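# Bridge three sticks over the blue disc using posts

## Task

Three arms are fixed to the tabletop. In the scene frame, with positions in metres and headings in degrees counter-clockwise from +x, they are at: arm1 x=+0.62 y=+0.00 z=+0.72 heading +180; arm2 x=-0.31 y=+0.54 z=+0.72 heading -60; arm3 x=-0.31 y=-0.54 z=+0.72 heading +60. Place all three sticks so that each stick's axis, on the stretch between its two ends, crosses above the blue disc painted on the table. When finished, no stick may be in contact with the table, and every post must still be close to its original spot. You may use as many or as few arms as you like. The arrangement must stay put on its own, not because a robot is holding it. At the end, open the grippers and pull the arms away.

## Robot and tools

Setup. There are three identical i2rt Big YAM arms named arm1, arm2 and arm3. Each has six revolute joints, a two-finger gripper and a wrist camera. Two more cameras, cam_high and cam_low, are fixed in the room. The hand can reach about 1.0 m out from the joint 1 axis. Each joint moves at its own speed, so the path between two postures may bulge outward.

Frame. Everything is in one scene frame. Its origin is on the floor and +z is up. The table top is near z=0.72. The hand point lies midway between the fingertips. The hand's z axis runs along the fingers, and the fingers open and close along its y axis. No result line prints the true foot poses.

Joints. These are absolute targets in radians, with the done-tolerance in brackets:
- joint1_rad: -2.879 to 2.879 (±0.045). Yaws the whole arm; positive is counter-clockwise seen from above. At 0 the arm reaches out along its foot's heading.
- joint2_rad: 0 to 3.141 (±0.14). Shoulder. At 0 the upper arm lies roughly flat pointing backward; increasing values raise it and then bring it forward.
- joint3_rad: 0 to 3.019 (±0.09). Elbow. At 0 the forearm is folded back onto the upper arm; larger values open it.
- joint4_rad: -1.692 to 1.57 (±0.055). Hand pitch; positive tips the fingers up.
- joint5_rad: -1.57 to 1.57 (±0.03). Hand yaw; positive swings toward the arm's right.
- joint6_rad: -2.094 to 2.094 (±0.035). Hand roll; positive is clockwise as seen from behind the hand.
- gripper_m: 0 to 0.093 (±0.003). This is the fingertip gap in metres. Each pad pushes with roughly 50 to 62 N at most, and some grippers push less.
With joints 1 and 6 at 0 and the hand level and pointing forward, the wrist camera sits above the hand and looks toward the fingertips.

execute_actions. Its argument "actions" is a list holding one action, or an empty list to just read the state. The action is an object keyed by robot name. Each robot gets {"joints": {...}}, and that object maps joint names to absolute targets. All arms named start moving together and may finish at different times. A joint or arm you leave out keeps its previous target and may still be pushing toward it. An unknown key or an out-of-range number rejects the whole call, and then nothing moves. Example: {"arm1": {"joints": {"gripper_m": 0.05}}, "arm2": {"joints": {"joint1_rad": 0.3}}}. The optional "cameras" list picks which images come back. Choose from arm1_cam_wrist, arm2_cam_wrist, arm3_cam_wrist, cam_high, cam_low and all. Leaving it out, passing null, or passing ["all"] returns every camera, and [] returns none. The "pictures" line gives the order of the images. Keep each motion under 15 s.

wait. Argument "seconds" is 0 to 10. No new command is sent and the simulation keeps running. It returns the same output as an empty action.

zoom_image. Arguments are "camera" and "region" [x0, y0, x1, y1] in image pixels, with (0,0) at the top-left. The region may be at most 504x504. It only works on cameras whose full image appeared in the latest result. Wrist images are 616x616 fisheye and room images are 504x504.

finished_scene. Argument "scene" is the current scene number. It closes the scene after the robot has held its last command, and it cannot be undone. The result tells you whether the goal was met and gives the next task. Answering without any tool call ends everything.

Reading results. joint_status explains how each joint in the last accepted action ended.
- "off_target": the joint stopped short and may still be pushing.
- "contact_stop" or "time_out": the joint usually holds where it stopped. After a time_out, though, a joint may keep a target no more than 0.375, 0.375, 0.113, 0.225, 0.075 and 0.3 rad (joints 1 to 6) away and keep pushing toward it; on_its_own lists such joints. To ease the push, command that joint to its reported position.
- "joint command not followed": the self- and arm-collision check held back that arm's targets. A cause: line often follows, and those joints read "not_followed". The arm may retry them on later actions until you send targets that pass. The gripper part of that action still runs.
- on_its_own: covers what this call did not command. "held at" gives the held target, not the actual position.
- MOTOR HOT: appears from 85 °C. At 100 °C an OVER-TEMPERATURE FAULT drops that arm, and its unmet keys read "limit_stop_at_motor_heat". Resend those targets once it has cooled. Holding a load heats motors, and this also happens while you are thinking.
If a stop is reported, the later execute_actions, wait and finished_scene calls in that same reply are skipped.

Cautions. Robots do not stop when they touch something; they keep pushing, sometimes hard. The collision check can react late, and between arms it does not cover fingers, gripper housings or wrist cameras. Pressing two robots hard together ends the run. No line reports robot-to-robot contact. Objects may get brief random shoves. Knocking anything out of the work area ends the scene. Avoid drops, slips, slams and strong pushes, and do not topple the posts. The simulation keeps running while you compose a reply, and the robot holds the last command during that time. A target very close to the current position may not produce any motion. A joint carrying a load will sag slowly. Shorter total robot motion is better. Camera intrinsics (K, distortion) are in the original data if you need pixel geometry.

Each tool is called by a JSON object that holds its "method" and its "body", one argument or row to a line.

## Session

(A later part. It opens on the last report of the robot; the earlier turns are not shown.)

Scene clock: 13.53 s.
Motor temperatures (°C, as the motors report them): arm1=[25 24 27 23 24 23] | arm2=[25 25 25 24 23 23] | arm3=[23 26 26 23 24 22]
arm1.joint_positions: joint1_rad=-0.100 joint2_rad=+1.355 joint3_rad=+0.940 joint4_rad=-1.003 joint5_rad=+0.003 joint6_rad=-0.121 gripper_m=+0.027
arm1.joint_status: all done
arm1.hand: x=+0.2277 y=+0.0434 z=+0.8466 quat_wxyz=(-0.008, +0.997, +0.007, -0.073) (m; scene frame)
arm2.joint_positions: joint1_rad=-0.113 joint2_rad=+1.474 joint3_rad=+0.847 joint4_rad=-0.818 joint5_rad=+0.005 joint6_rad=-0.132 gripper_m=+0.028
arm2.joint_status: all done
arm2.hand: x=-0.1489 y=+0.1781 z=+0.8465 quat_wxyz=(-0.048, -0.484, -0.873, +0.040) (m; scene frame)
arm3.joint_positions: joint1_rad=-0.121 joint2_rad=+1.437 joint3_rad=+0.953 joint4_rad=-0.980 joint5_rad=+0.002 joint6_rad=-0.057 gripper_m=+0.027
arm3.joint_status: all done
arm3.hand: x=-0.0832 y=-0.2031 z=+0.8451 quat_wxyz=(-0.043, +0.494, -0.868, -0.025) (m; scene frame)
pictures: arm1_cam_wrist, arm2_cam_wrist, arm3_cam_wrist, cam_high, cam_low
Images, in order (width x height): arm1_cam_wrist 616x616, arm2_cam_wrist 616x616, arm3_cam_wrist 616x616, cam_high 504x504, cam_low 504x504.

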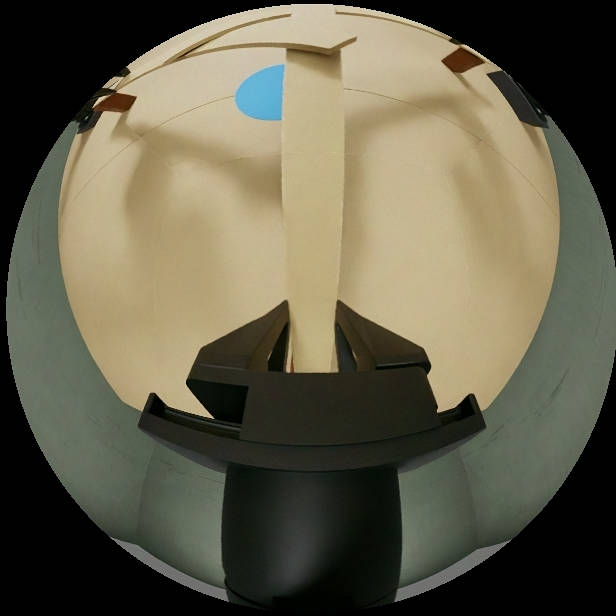

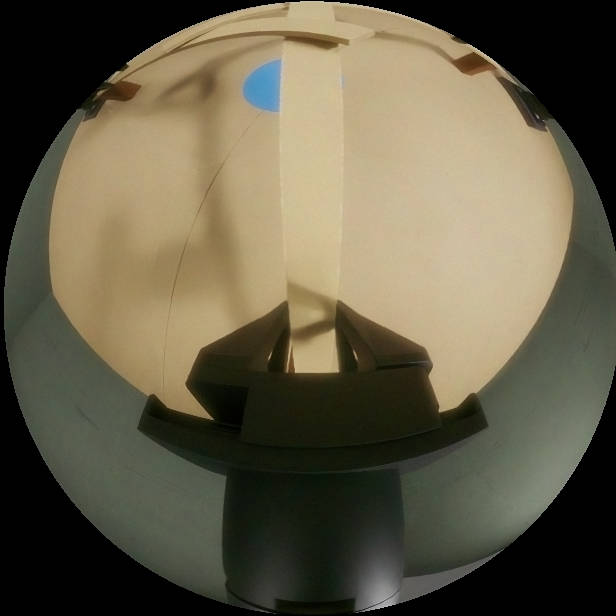

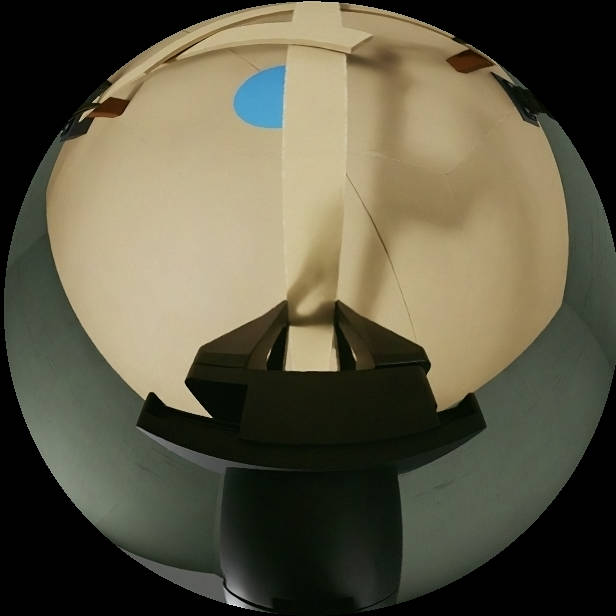

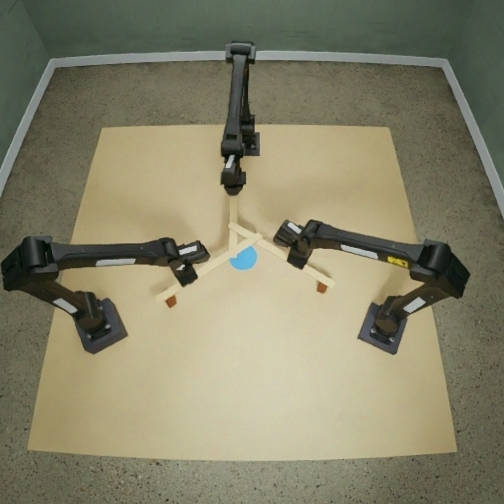

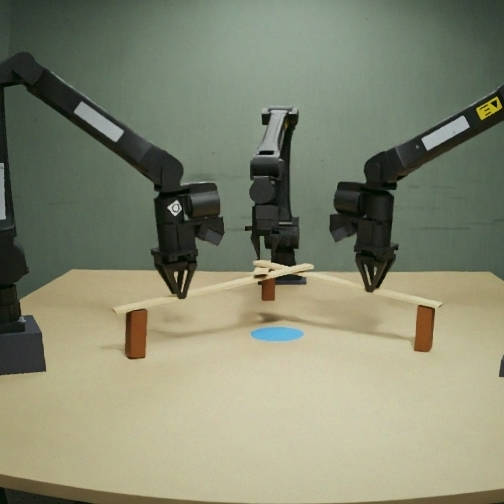

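{"method": "execute_actions", "body": {
  "actions": [
    {"arm1":{"joints":{"gripper_m":0.06}},"arm2":{"joints":{"gripper_m":0.06}},"arm3":{"joints":{"gripper_m":0.06}}}
  ],
  "cameras": []
}}

{"method": "execute_actions", "body": {
  "actions": [
    {"arm1":{"joints":{"joint2_rad":0.9,"joint4_rad":-1.4}},"arm2":{"joints":{"joint2_rad":1.0,"joint4_rad":-1.3}},"arm3":{"joints":{"joint2_rad":0.95,"joint4_rad":-1.4}}}
  ]
}}

Scene clock: 14.33 s.
Motor temperatures (°C, as the motors report them): arm1=[25 24 27 23 24 23] | arm2=[25 25 25 24 23 23] | arm3=[23 26 26 23 24 22]
arm1.joint_positions: joint1_rad=-0.100 joint2_rad=+1.356 joint3_rad=+0.940 joint4_rad=-0.999 joint5_rad=+0.003 joint6_rad=-0.140 gripper_m=+0.060
arm1.joint_status: all done
arm1.hand: x=+0.2266 y=+0.0435 z=+0.8463 quat_wxyz=(-0.009, +0.997, +0.017, -0.075) (m; scene frame)
arm2.joint_positions: joint1_rad=-0.107 joint2_rad=+1.486 joint3_rad=+0.847 joint4_rad=-0.813 joint5_rad=+0.003 joint6_rad=-0.132 gripper_m=+0.060
arm2.joint_status: all done
arm2.hand: x=-0.1464 y=+0.1791 z=+0.8420 quat_wxyz=(-0.046, -0.482, -0.874, +0.037) (m; scene frame)
arm3.joint_positions: joint1_rad=-0.121 joint2_rad=+1.438 joint3_rad=+0.953 joint4_rad=-0.979 joint5_rad=+0.002 joint6_rad=-0.070 gripper_m=+0.060
arm3.joint_status: all done
arm3.hand: x=-0.0831 y=-0.2029 z=+0.8448 quat_wxyz=(-0.043, +0.500, -0.865, -0.025) (m; scene frame)
pictures: none
No camera images: the call's "cameras" was empty. Leave "cameras" out to get every camera's image.

Scene clock: 15.53 s.
Motor temperatures (°C, as the motors report them): arm1=[25 24 27 23 24 23] | arm2=[25 25 25 24 23 23] | arm3=[23 26 27 23 24 22]
arm1.joint_positions: joint1_rad=-0.100 joint2_rad=+0.888 joint3_rad=+0.940 joint4_rad=-1.383 joint5_rad=+0.003 joint6_rad=-0.141 gripper_m=+0.060
arm1.joint_status: all done
arm1.hand: x=+0.3449 y=+0.0313 z=+0.9773 quat_wxyz=(-0.014, +0.993, +0.017, -0.116) (m; scene frame)
arm2.joint_positions: joint1_rad=-0.107 joint2_rad=+0.993 joint3_rad=+0.847 joint4_rad=-1.292 joint5_rad=+0.003 joint6_rad=-0.132 gripper_m=+0.060
arm2.joint_status: all done
arm2.hand: x=-0.1924 y=+0.2799 z=+0.9863 quat_wxyz=(-0.052, -0.482, -0.874, +0.041) (m; scene frame)
arm3.joint_positions: joint1_rad=-0.121 joint2_rad=+0.937 joint3_rad=+0.956 joint4_rad=-1.384 joint5_rad=+0.002 joint6_rad=-0.071 gripper_m=+0.060
arm3.joint_status: all done
arm3.hand: x=-0.1477 y=-0.3013 z=+0.9957 quat_wxyz=(-0.087, +0.498, -0.862, -0.046) (m; scene frame)
pictures: arm1_cam_wrist, arm2_cam_wrist, arm3_cam_wrist, cam_high, cam_low
Images, in order (width x height): arm1_cam_wrist 616x616, arm2_cam_wrist 616x616, arm3_cam_wrist 616x616, cam_high 504x504, cam_low 504x504.

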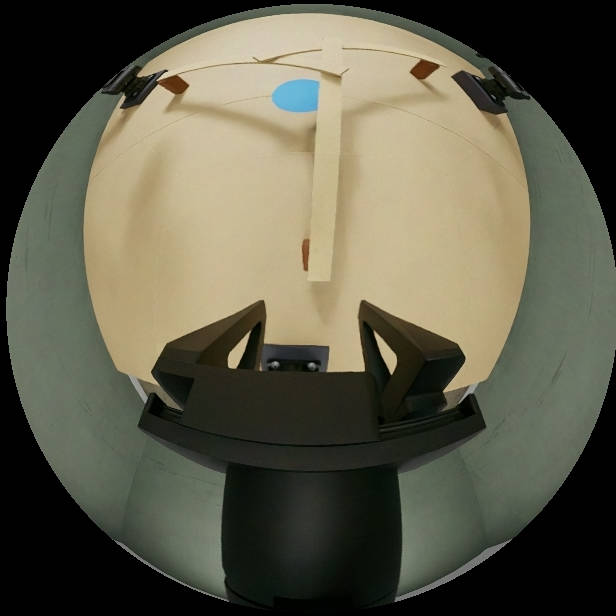

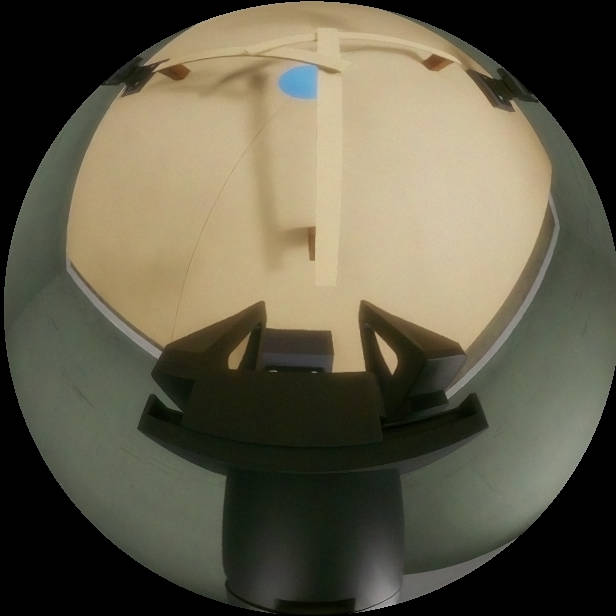

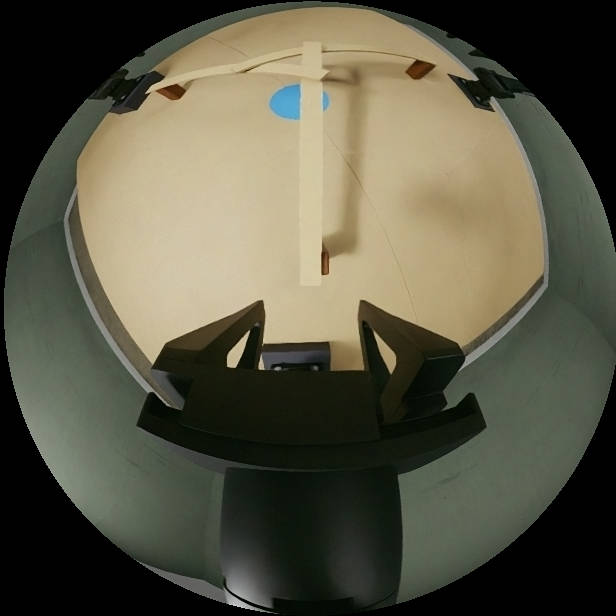

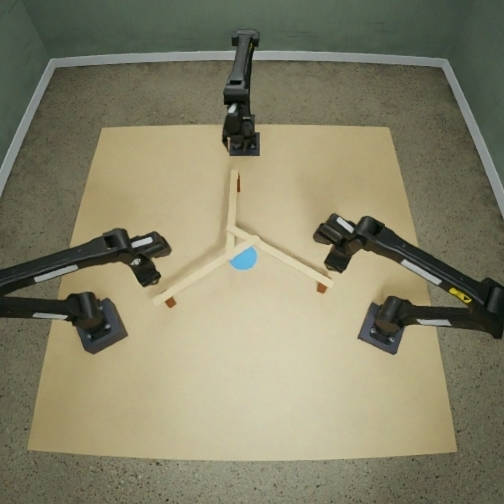

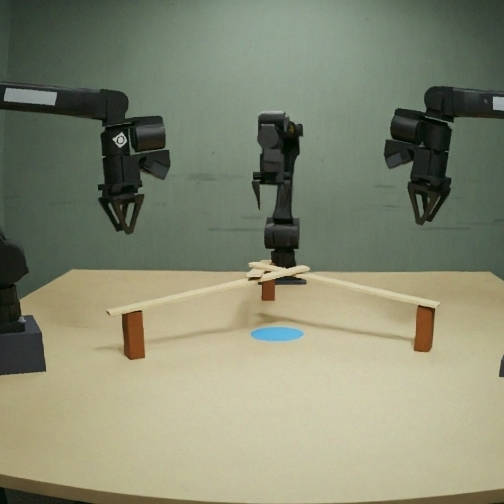

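{"method": "finished_scene", "body": {
  "scene": 1
}}

The scene is finished: the task was done.


## Next scene

The same job, from a new start.

{"method": "execute_actions", "body": {
  "actions": [],
  "cameras": ["cam_high","cam_low"]
}}

Scene clock: 0.00 s.
Motor temperatures (°C, as the motors report them): arm1=[25 24 25 23 24 23] | arm2=[25 24 23 24 23 23] | arm3=[23 26 24 23 24 22]
arm1.joint_positions: joint1_rad=+0.182 joint2_rad=+0.621 joint3_rad=+1.403 joint4_rad=-1.158 joint5_rad=+0.078 joint6_rad=+0.159 gripper_m=+0.094
arm1.joint_status: not commanded
arm1.hand: x=+0.3659 y=-0.0280 z=+1.3148 quat_wxyz=(+0.063, +0.828, -0.016, -0.558) (m; scene frame)
arm2.joint_positions: joint1_rad=-0.411 joint2_rad=+0.532 joint3_rad=+1.335 joint4_rad=-1.487 joint5_rad=-0.119 joint6_rad=-0.309 gripper_m=+0.095
arm2.joint_status: not commanded
arm2.hand: x=-0.2655 y=+0.3560 z=+1.3019 quat_wxyz=(-0.314, -0.463, -0.775, +0.295) (m; scene frame)
arm3.joint_positions: joint1_rad=-0.222 joint2_rad=+0.631 joint3_rad=+1.421 joint4_rad=-1.271 joint5_rad=+0.219 joint6_rad=-0.329 gripper_m=+0.094
arm3.joint_status: not commanded
arm3.hand: x=-0.1213 y=-0.3764 z=+1.3211 quat_wxyz=(-0.517, +0.435, -0.735, -0.052) (m; scene frame)
pictures: cam_high, cam_low
Images, in order (width x height): cam_high 504x504, cam_low 504x504.

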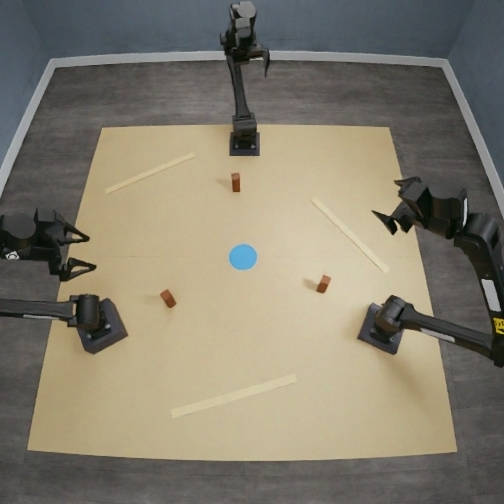

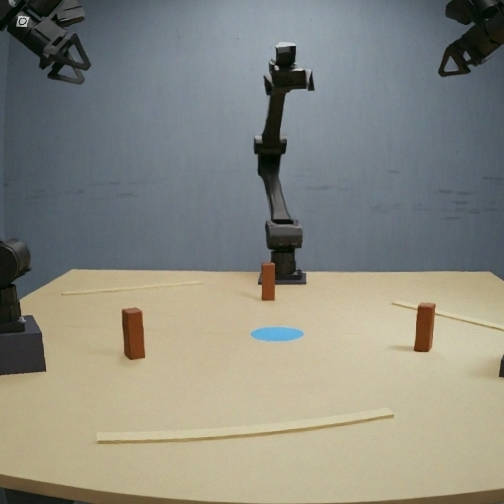

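{"method": "execute_actions", "body": {
  "actions": [
    {"arm1":{"joints":{"joint1_rad":-1.25,"joint2_rad":1.63,"joint3_rad":0.94,"joint4_rad":-0.85,"joint5_rad":0,"joint6_rad":-0.21}},"arm2":{"joints":{"joint1_rad":-1.075,"joint2_rad":1.96,"joint3_rad":1.2,"joint4_rad":-0.78,"joint5_rad":0,"joint6_rad":-0.82}},"arm3":{"joints":{"joint1_rad":-0.99,"joint2_rad":1.576,"joint3_rad":0.855,"joint4_rad":-0.81,"joint5_rad":0,"joint6_rad":-0.53}}}
  ]
}}

Scene clock: 2.17 s.
Motor temperatures (°C, as the motors report them): arm1=[25 24 26 23 24 23] | arm2=[25 25 23 24 23 23] | arm3=[23 26 24 23 24 22]
arm1.joint_positions: joint1_rad=-1.251 joint2_rad=+1.619 joint3_rad=+0.929 joint4_rad=-0.862 joint5_rad=-0.001 joint6_rad=-0.200 gripper_m=+0.094
arm1.joint_status: all done
arm1.hand: x=+0.4947 y=+0.3873 z=+0.7450 quat_wxyz=(-0.006, +0.863, -0.504, -0.004) (m; scene frame)
arm2.joint_positions: joint1_rad=-1.083 joint2_rad=+1.969 joint3_rad=+1.191 joint4_rad=-0.790 joint5_rad=-0.001 joint6_rad=-0.811 gripper_m=+0.095
arm2.joint_status: all done
arm2.hand: x=-0.5716 y=+0.1060 z=+0.7408 quat_wxyz=(+0.001, -0.607, -0.795, +0.002) (m; scene frame)
arm3.joint_positions: joint1_rad=-0.993 joint2_rad=+1.566 joint3_rad=+0.832 joint4_rad=-0.828 joint5_rad=+0.000 joint6_rad=-0.521 gripper_m=+0.094
arm3.joint_status: all done
arm3.hand: x=+0.0615 y=-0.4978 z=+0.7586 quat_wxyz=(+0.002, +0.309, -0.951, +0.000) (m; scene frame)
pictures: arm1_cam_wrist, arm2_cam_wrist, arm3_cam_wrist, cam_high, cam_low
Images, in order (width x height): arm1_cam_wrist 616x616, arm2_cam_wrist 616x616, arm3_cam_wrist 616x616, cam_high 504x504, cam_low 504x504.

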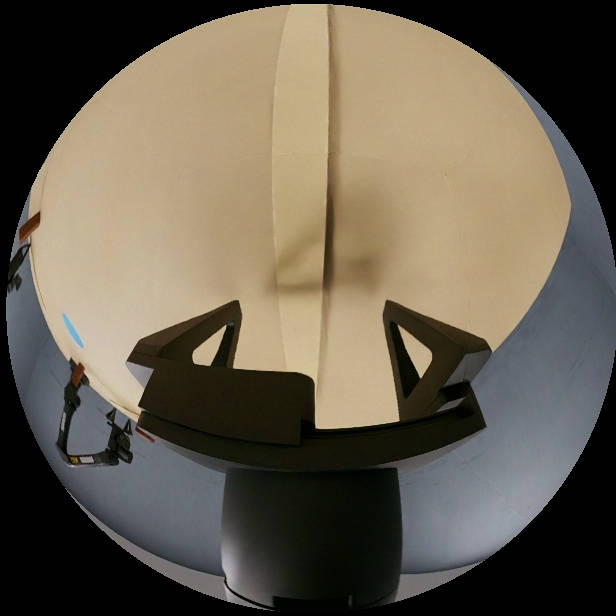

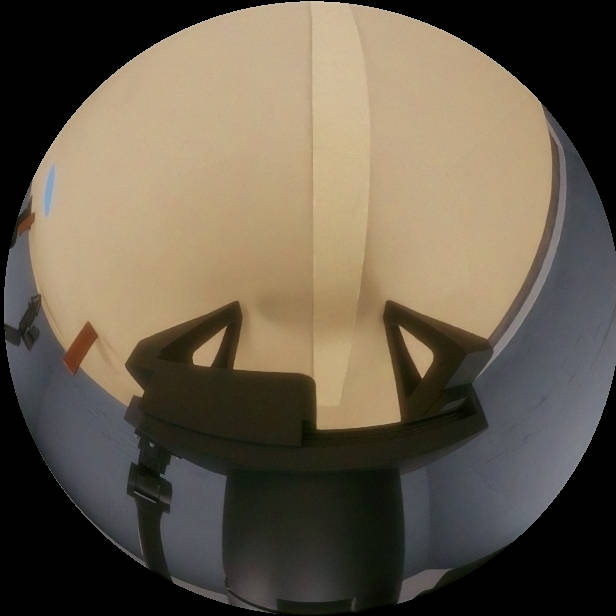

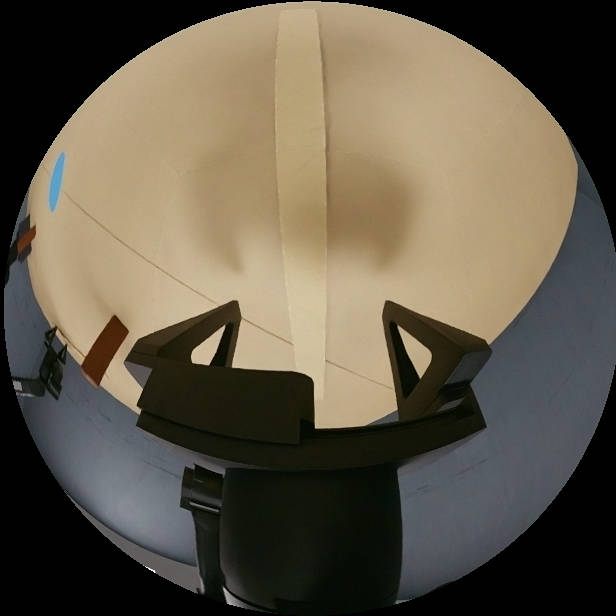

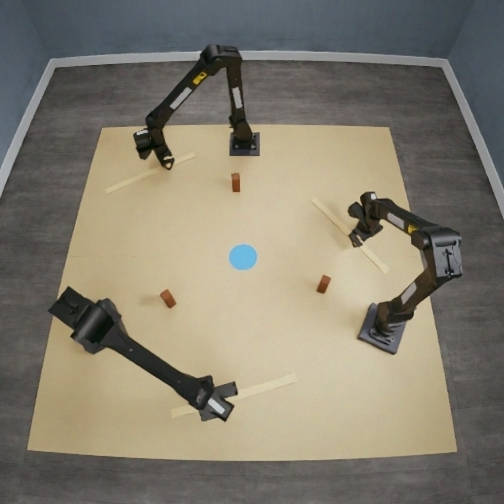

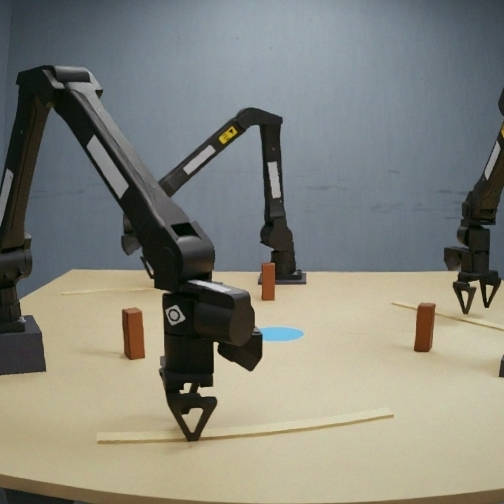

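{"method": "execute_actions", "body": {
  "actions": [
    {"arm1":{"joints":{"joint1_rad":-1.225,"joint2_rad":1.69,"joint4_rad":-0.81,"gripper_m":0.075}},"arm2":{"joints":{"joint2_rad":2.05,"joint3_rad":1.28,"joint4_rad":-0.77,"gripper_m":0.075}},"arm3":{"joints":{"joint2_rad":1.69,"joint4_rad":-0.72,"joint6_rad":-0.57,"joint1_rad":-0.965,"gripper_m":0.075}}}
  ],
  "cameras": []
}}

{"method": "execute_actions", "body": {
  "actions": [
    {"arm1":{"joints":{"gripper_m":0.02}},"arm2":{"joints":{"gripper_m":0.02}},"arm3":{"joints":{"gripper_m":0.02}}}
  ],
  "cameras": []
}}

{"method": "execute_actions", "body": {
  "actions": [
    {"arm1":{"joints":{"joint2_rad":1.31,"joint3_rad":0.96,"joint4_rad":-1.02,"joint6_rad":-0.09}},"arm2":{"joints":{"joint2_rad":1.42,"joint3_rad":0.86,"joint4_rad":-0.8,"joint6_rad":-0.12}},"arm3":{"joints":{"joint2_rad":1.39,"joint3_rad":0.985,"joint4_rad":-0.96,"joint6_rad":-0.06}}}
  ],
  "cameras": ["cam_high"]
}}

Scene clock: 3.23 s.
Motor temperatures (°C, as the motors report them): arm1=[25 24 26 23 24 23] | arm2=[25 25 23 24 23 23] | arm3=[23 26 24 23 24 22]
arm1.joint_positions: joint1_rad=-1.236 joint2_rad=+1.659 joint3_rad=+0.932 joint4_rad=-0.824 joint5_rad=+0.000 joint6_rad=-0.201 gripper_m=+0.075
arm1.joint_status: all done
arm1.hand: x=+0.4871 y=+0.3912 z=+0.7304 quat_wxyz=(-0.006, +0.867, -0.497, -0.004) (m; scene frame)
arm2.joint_positions: joint1_rad=-1.081 joint2_rad=+2.020 joint3_rad=+1.246 joint4_rad=-0.779 joint5_rad=+0.001 joint6_rad=-0.812 gripper_m=+0.075
arm2.joint_status: all done
arm2.hand: x=-0.5817 y=+0.0880 z=+0.7305 quat_wxyz=(+0.001, -0.606, -0.796, +0.009) (m; scene frame)
arm3.joint_positions: joint1_rad=-0.971 joint2_rad=+1.658 joint3_rad=+0.845 joint4_rad=-0.742 joint5_rad=-0.002 joint6_rad=-0.562 gripper_m=+0.075
arm3.joint_status: all done
arm3.hand: x=+0.0753 y=-0.4875 z=+0.7293 quat_wxyz=(-0.002, +0.338, -0.941, -0.001) (m; scene frame)
pictures: none
No camera images: the call's "cameras" was empty. Leave "cameras" out to get every camera's image.

Scene clock: 3.83 s.
Motor temperatures (°C, as the motors report them): arm1=[25 24 26 23 24 23] | arm2=[25 25 23 24 23 23] | arm3=[23 26 25 23 24 22]
arm1.joint_positions: joint1_rad=-1.235 joint2_rad=+1.659 joint3_rad=+0.932 joint4_rad=-0.824 joint5_rad=+0.000 joint6_rad=-0.201 gripper_m=+0.027
arm1.joint_status: gripper_m off_target (ended at +0.027, target +0.020)
arm1.hand: x=+0.4868 y=+0.3912 z=+0.7304 quat_wxyz=(-0.006, +0.868, -0.497, -0.004) (m; scene frame)
arm2.joint_positions: joint1_rad=-1.081 joint2_rad=+2.021 joint3_rad=+1.246 joint4_rad=-0.777 joint5_rad=+0.001 joint6_rad=-0.813 gripper_m=+0.028
arm2.joint_status: gripper_m off_target (ended at +0.028, target +0.020)
arm2.hand: x=-0.5818 y=+0.0877 z=+0.7301 quat_wxyz=(+0.000, -0.605, -0.796, +0.010) (m; scene frame)
arm3.joint_positions: joint1_rad=-0.969 joint2_rad=+1.658 joint3_rad=+0.845 joint4_rad=-0.740 joint5_rad=-0.005 joint6_rad=-0.563 gripper_m=+0.027
arm3.joint_status: gripper_m off_target (ended at +0.027, target +0.020)
arm3.hand: x=+0.0754 y=-0.4863 z=+0.7291 quat_wxyz=(-0.003, +0.340, -0.941, -0.002) (m; scene frame)
pictures: none
No camera images: the call's "cameras" was empty. Leave "cameras" out to get every camera's image.

Scene clock: 5.50 s.
Motor temperatures (°C, as the motors report them): arm1=[25 24 26 23 24 23] | arm2=[25 25 24 24 23 23] | arm3=[23 26 25 23 24 22]
arm1.joint_positions: joint1_rad=-1.235 joint2_rad=+1.297 joint3_rad=+0.933 joint4_rad=-1.004 joint5_rad=+0.000 joint6_rad=-0.100 gripper_m=+0.027
arm1.joint_status: all done
arm1.hand: x=+0.4932 y=+0.3709 z=+0.8652 quat_wxyz=(-0.063, +0.838, -0.537, -0.076) (m; scene frame)
arm2.joint_positions: joint1_rad=-1.081 joint2_rad=+1.422 joint3_rad=+0.858 joint4_rad=-0.798 joint5_rad=+0.001 joint6_rad=-0.129 gripper_m=+0.028
arm2.joint_status: all done
arm2.hand: x=-0.5202 y=+0.1893 z=+0.8716 quat_wxyz=(-0.044, -0.833, -0.544, +0.095) (m; scene frame)
arm3.joint_positions: joint1_rad=-0.969 joint2_rad=+1.380 joint3_rad=+0.960 joint4_rad=-0.945 joint5_rad=-0.003 joint6_rad=-0.069 gripper_m=+0.027
arm3.joint_status: all done
arm3.hand: x=+0.1033 y=-0.4830 z=+0.8692 quat_wxyz=(-0.097, +0.099, -0.990, -0.005) (m; scene frame)
pictures: cam_high
Images, in order (width x height): cam_high 504x504.

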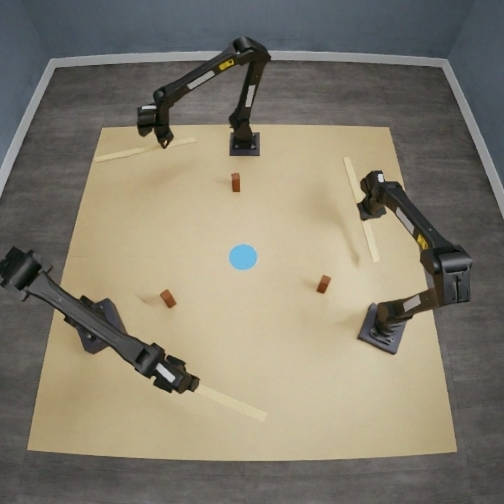

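{"method": "execute_actions", "body": {
  "actions": [
    {"arm1":{"joints":{"joint1_rad":-0.08,"joint3_rad":0.985}},"arm2":{"joints":{"joint1_rad":-0.105}},"arm3":{"joints":{"joint1_rad":-0.12}}}
  ]
}}

Scene clock: 7.27 s.
Motor temperatures (°C, as the motors report them): arm1=[25 24 27 23 24 23] | arm2=[25 25 24 24 23 23] | arm3=[23 26 25 23 24 22]
arm1.joint_positions: joint1_rad=-0.082 joint2_rad=+1.299 joint3_rad=+0.943 joint4_rad=-1.004 joint5_rad=+0.000 joint6_rad=-0.098 gripper_m=+0.027
arm1.joint_status: all done
arm1.hand: x=+0.2257 y=+0.0359 z=+0.8686 quat_wxyz=(-0.008, +0.995, +0.004, -0.102) (m; scene frame)
arm2.joint_positions: joint1_rad=-0.104 joint2_rad=+1.422 joint3_rad=+0.858 joint4_rad=-0.798 joint5_rad=-0.001 joint6_rad=-0.125 gripper_m=+0.028
arm2.joint_status: all done
arm2.hand: x=-0.1390 y=+0.1682 z=+0.8707 quat_wxyz=(-0.083, -0.482, -0.870, +0.062) (m; scene frame)
arm3.joint_positions: joint1_rad=-0.119 joint2_rad=+1.381 joint3_rad=+0.960 joint4_rad=-0.945 joint5_rad=+0.000 joint6_rad=-0.067 gripper_m=+0.027
arm3.joint_status: all done
arm3.hand: x=-0.0770 y=-0.1919 z=+0.8707 quat_wxyz=(-0.086, +0.497, -0.862, -0.048) (m; scene frame)
pictures: arm1_cam_wrist, arm2_cam_wrist, arm3_cam_wrist, cam_high, cam_low
Images, in order (width x height): arm1_cam_wrist 616x616, arm2_cam_wrist 616x616, arm3_cam_wrist 616x616, cam_high 504x504, cam_low 504x504.

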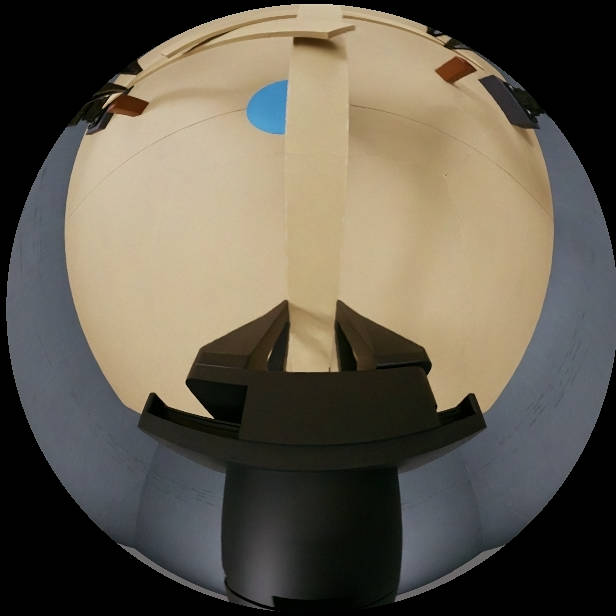

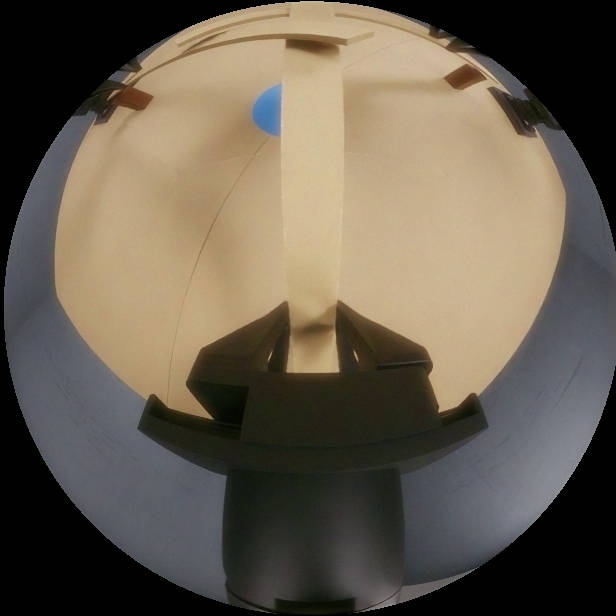

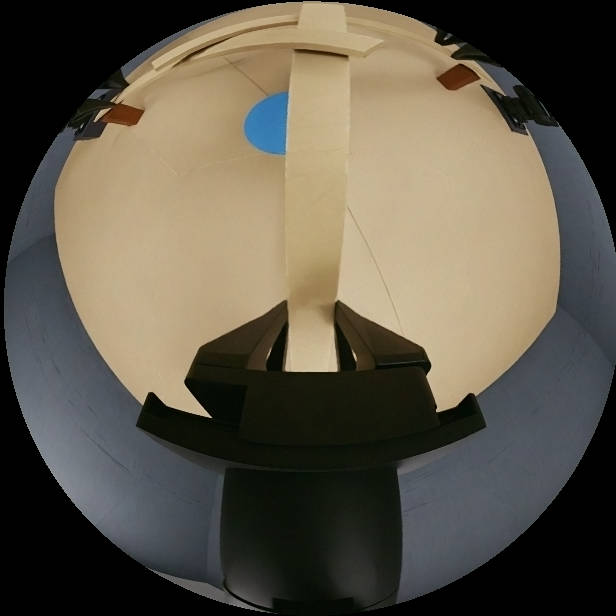

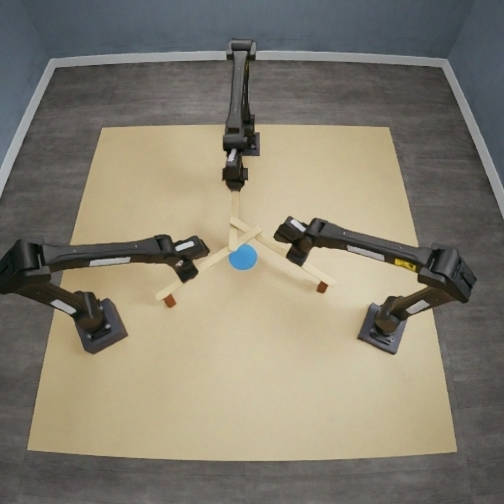

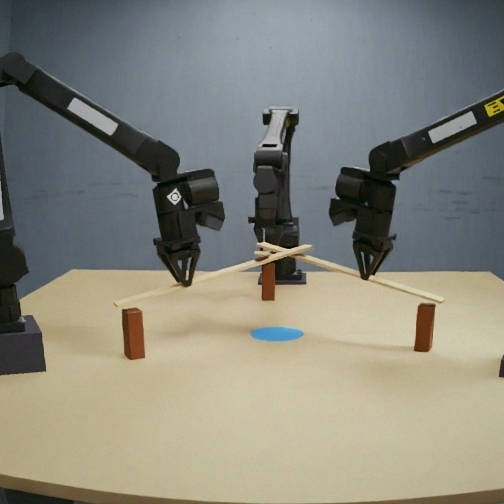

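{"method": "execute_actions", "body": {
  "actions": [
    {"arm1":{"joints":{"joint2_rad":1.37,"joint6_rad":-0.13}},"arm2":{"joints":{"joint2_rad":1.49}},"arm3":{"joints":{"joint2_rad":1.45,"joint6_rad":-0.1}}}
  ],
  "cameras": ["cam_low"]
}}

{"method": "execute_actions", "body": {
  "actions": [
    {"arm1":{"joints":{"gripper_m":0.06}},"arm2":{"joints":{"gripper_m":0.06}},"arm3":{"joints":{"gripper_m":0.06}}}
  ],
  "cameras": []
}}

{"method": "execute_actions", "body": {
  "actions": [
    {"arm1":{"joints":{"joint2_rad":0.9,"joint4_rad":-1.4}},"arm2":{"joints":{"joint2_rad":1.0,"joint4_rad":-1.3}},"arm3":{"joints":{"joint2_rad":0.95,"joint4_rad":-1.4}}}
  ]
}}

Scene clock: 8.27 s.
Motor temperatures (°C, as the motors report them): arm1=[25 24 27 23 24 23] | arm2=[25 25 24 24 23 23] | arm3=[23 26 26 23 24 22]
arm1.joint_positions: joint1_rad=-0.082 joint2_rad=+1.355 joint3_rad=+0.948 joint4_rad=-1.008 joint5_rad=+0.002 joint6_rad=-0.108 gripper_m=+0.027
arm1.joint_status: all done
arm1.hand: x=+0.2251 y=+0.0362 z=+0.8492 quat_wxyz=(-0.006, +0.997, +0.010, -0.074) (m; scene frame)
arm2.joint_positions: joint1_rad=-0.104 joint2_rad=+1.478 joint3_rad=+0.857 joint4_rad=-0.801 joint5_rad=+0.000 joint6_rad=-0.119 gripper_m=+0.028
arm2.joint_status: all done
arm2.hand: x=-0.1412 y=+0.1724 z=+0.8490 quat_wxyz=(-0.059, -0.486, -0.871, +0.045) (m; scene frame)
arm3.joint_positions: joint1_rad=-0.119 joint2_rad=+1.437 joint3_rad=+0.961 joint4_rad=-0.948 joint5_rad=+0.000 joint6_rad=-0.083 gripper_m=+0.027
arm3.joint_status: all done
arm3.hand: x=-0.0782 y=-0.1932 z=+0.8487 quat_wxyz=(-0.060, +0.506, -0.860, -0.034) (m; scene frame)
pictures: cam_low
Images, in order (width x height): cam_low 504x504.

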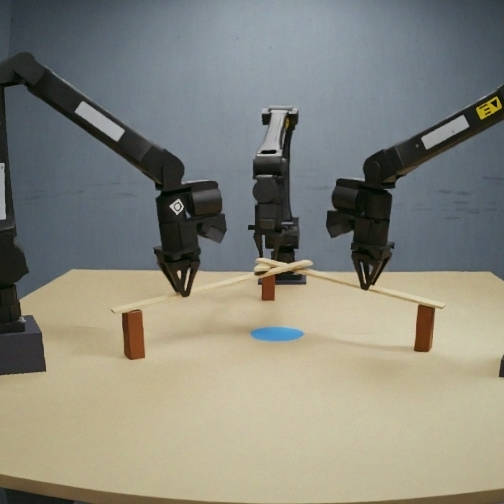

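Scene clock: 8.83 s.
Motor temperatures (°C, as the motors report them): arm1=[25 24 27 23 24 23] | arm2=[25 25 24 24 23 23] | arm3=[23 26 26 23 24 22]
arm1.joint_positions: joint1_rad=-0.082 joint2_rad=+1.355 joint3_rad=+0.948 joint4_rad=-1.008 joint5_rad=+0.002 joint6_rad=-0.119 gripper_m=+0.060
arm1.joint_status: all done
arm1.hand: x=+0.2251 y=+0.0362 z=+0.8492 quat_wxyz=(-0.007, +0.997, +0.015, -0.074) (m; scene frame)
arm2.joint_positions: joint1_rad=-0.104 joint2_rad=+1.479 joint3_rad=+0.857 joint4_rad=-0.801 joint5_rad=+0.000 joint6_rad=-0.119 gripper_m=+0.060
arm2.joint_status: all done
arm2.hand: x=-0.1413 y=+0.1725 z=+0.8485 quat_wxyz=(-0.059, -0.486, -0.871, +0.044) (m; scene frame)
arm3.joint_positions: joint1_rad=-0.119 joint2_rad=+1.439 joint3_rad=+0.961 joint4_rad=-0.948 joint5_rad=+0.000 joint6_rad=-0.091 gripper_m=+0.060
arm3.joint_status: all done
arm3.hand: x=-0.0782 y=-0.1933 z=+0.8482 quat_wxyz=(-0.060, +0.509, -0.858, -0.034) (m; scene frame)
pictures: none
No camera images: the call's "cameras" was empty. Leave "cameras" out to get every camera's image.

Scene clock: 10.10 s.
Motor temperatures (°C, as the motors report them): arm1=[25 24 27 23 24 23] | arm2=[25 25 24 24 23 23] | arm3=[23 26 26 23 24 22]
arm1.joint_positions: joint1_rad=-0.082 joint2_rad=+0.889 joint3_rad=+0.950 joint4_rad=-1.383 joint5_rad=+0.002 joint6_rad=-0.120 gripper_m=+0.060
arm1.joint_status: all done
arm1.hand: x=+0.3421 y=+0.0263 z=+0.9816 quat_wxyz=(-0.012, +0.992, +0.015, -0.121) (m; scene frame)
arm2.joint_positions: joint1_rad=-0.104 joint2_rad=+0.990 joint3_rad=+0.856 joint4_rad=-1.291 joint5_rad=+0.000 joint6_rad=-0.119 gripper_m=+0.060
arm2.joint_status: all done
arm2.hand: x=-0.1900 y=+0.2782 z=+0.9906 quat_wxyz=(-0.058, -0.486, -0.871, +0.043) (m; scene frame)
arm3.joint_positions: joint1_rad=-0.119 joint2_rad=+0.939 joint3_rad=+0.961 joint4_rad=-1.385 joint5_rad=+0.000 joint6_rad=-0.091 gripper_m=+0.060
arm3.joint_status: all done
arm3.hand: x=-0.1480 y=-0.2997 z=+0.9972 quat_wxyz=(-0.089, +0.508, -0.856, -0.047) (m; scene frame)
pictures: arm1_cam_wrist, arm2_cam_wrist, arm3_cam_wrist, cam_high, cam_low
Images, in order (width x height): arm1_cam_wrist 616x616, arm2_cam_wrist 616x616, arm3_cam_wrist 616x616, cam_high 504x504, cam_low 504x504.

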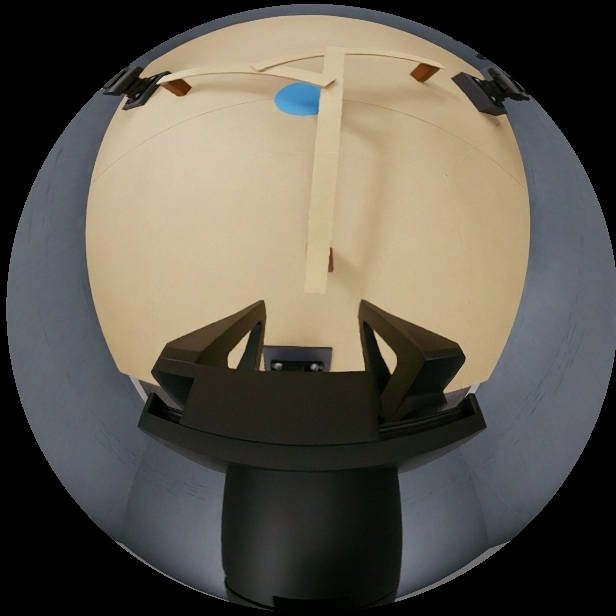

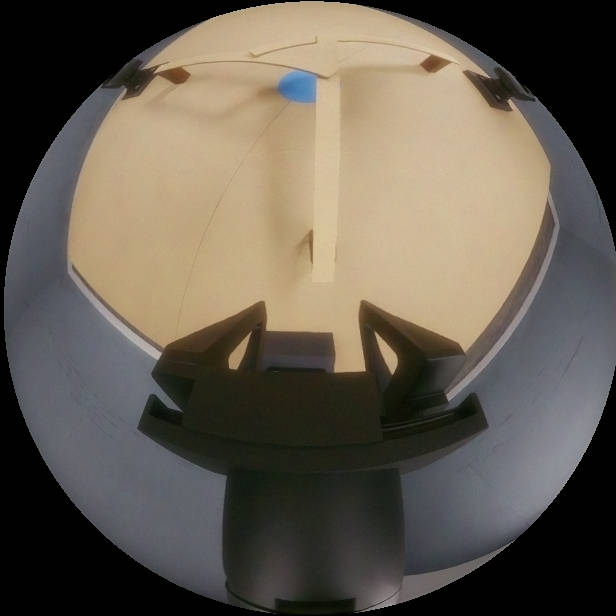

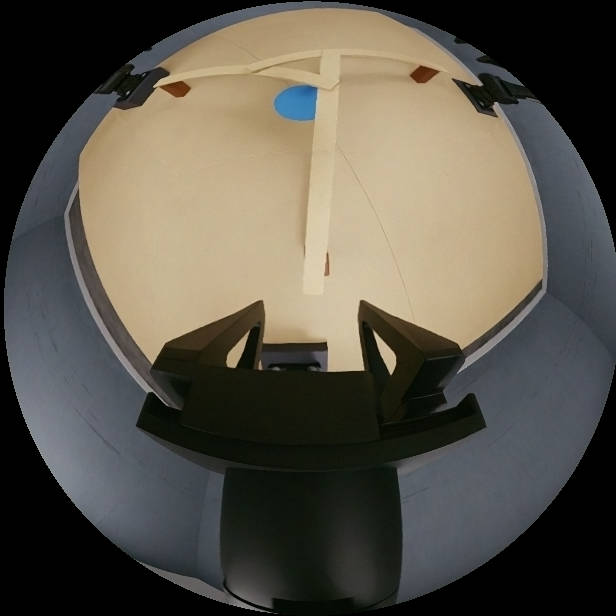

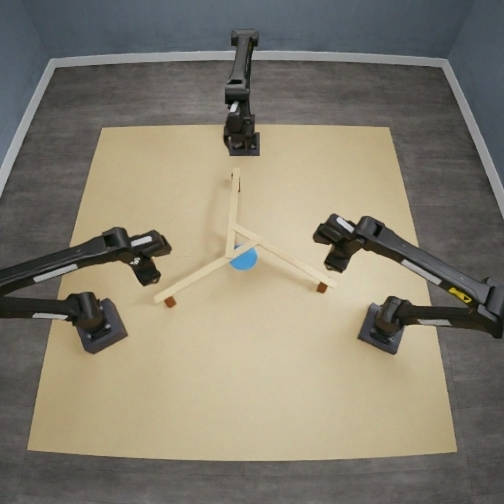

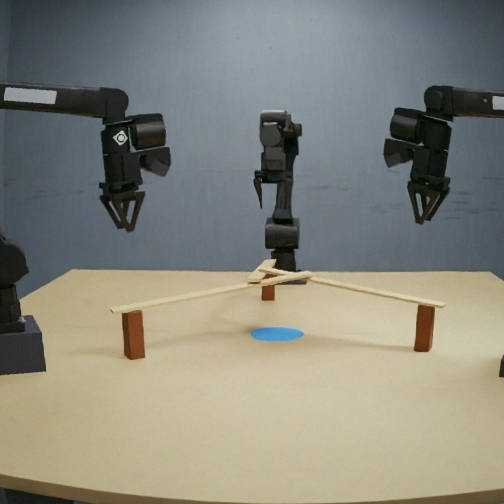

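Spread a little, but offsets are comparable to scene 1.

{"method": "finished_scene", "body": {
  "scene": 2
}}

The scene is finished: the task was done.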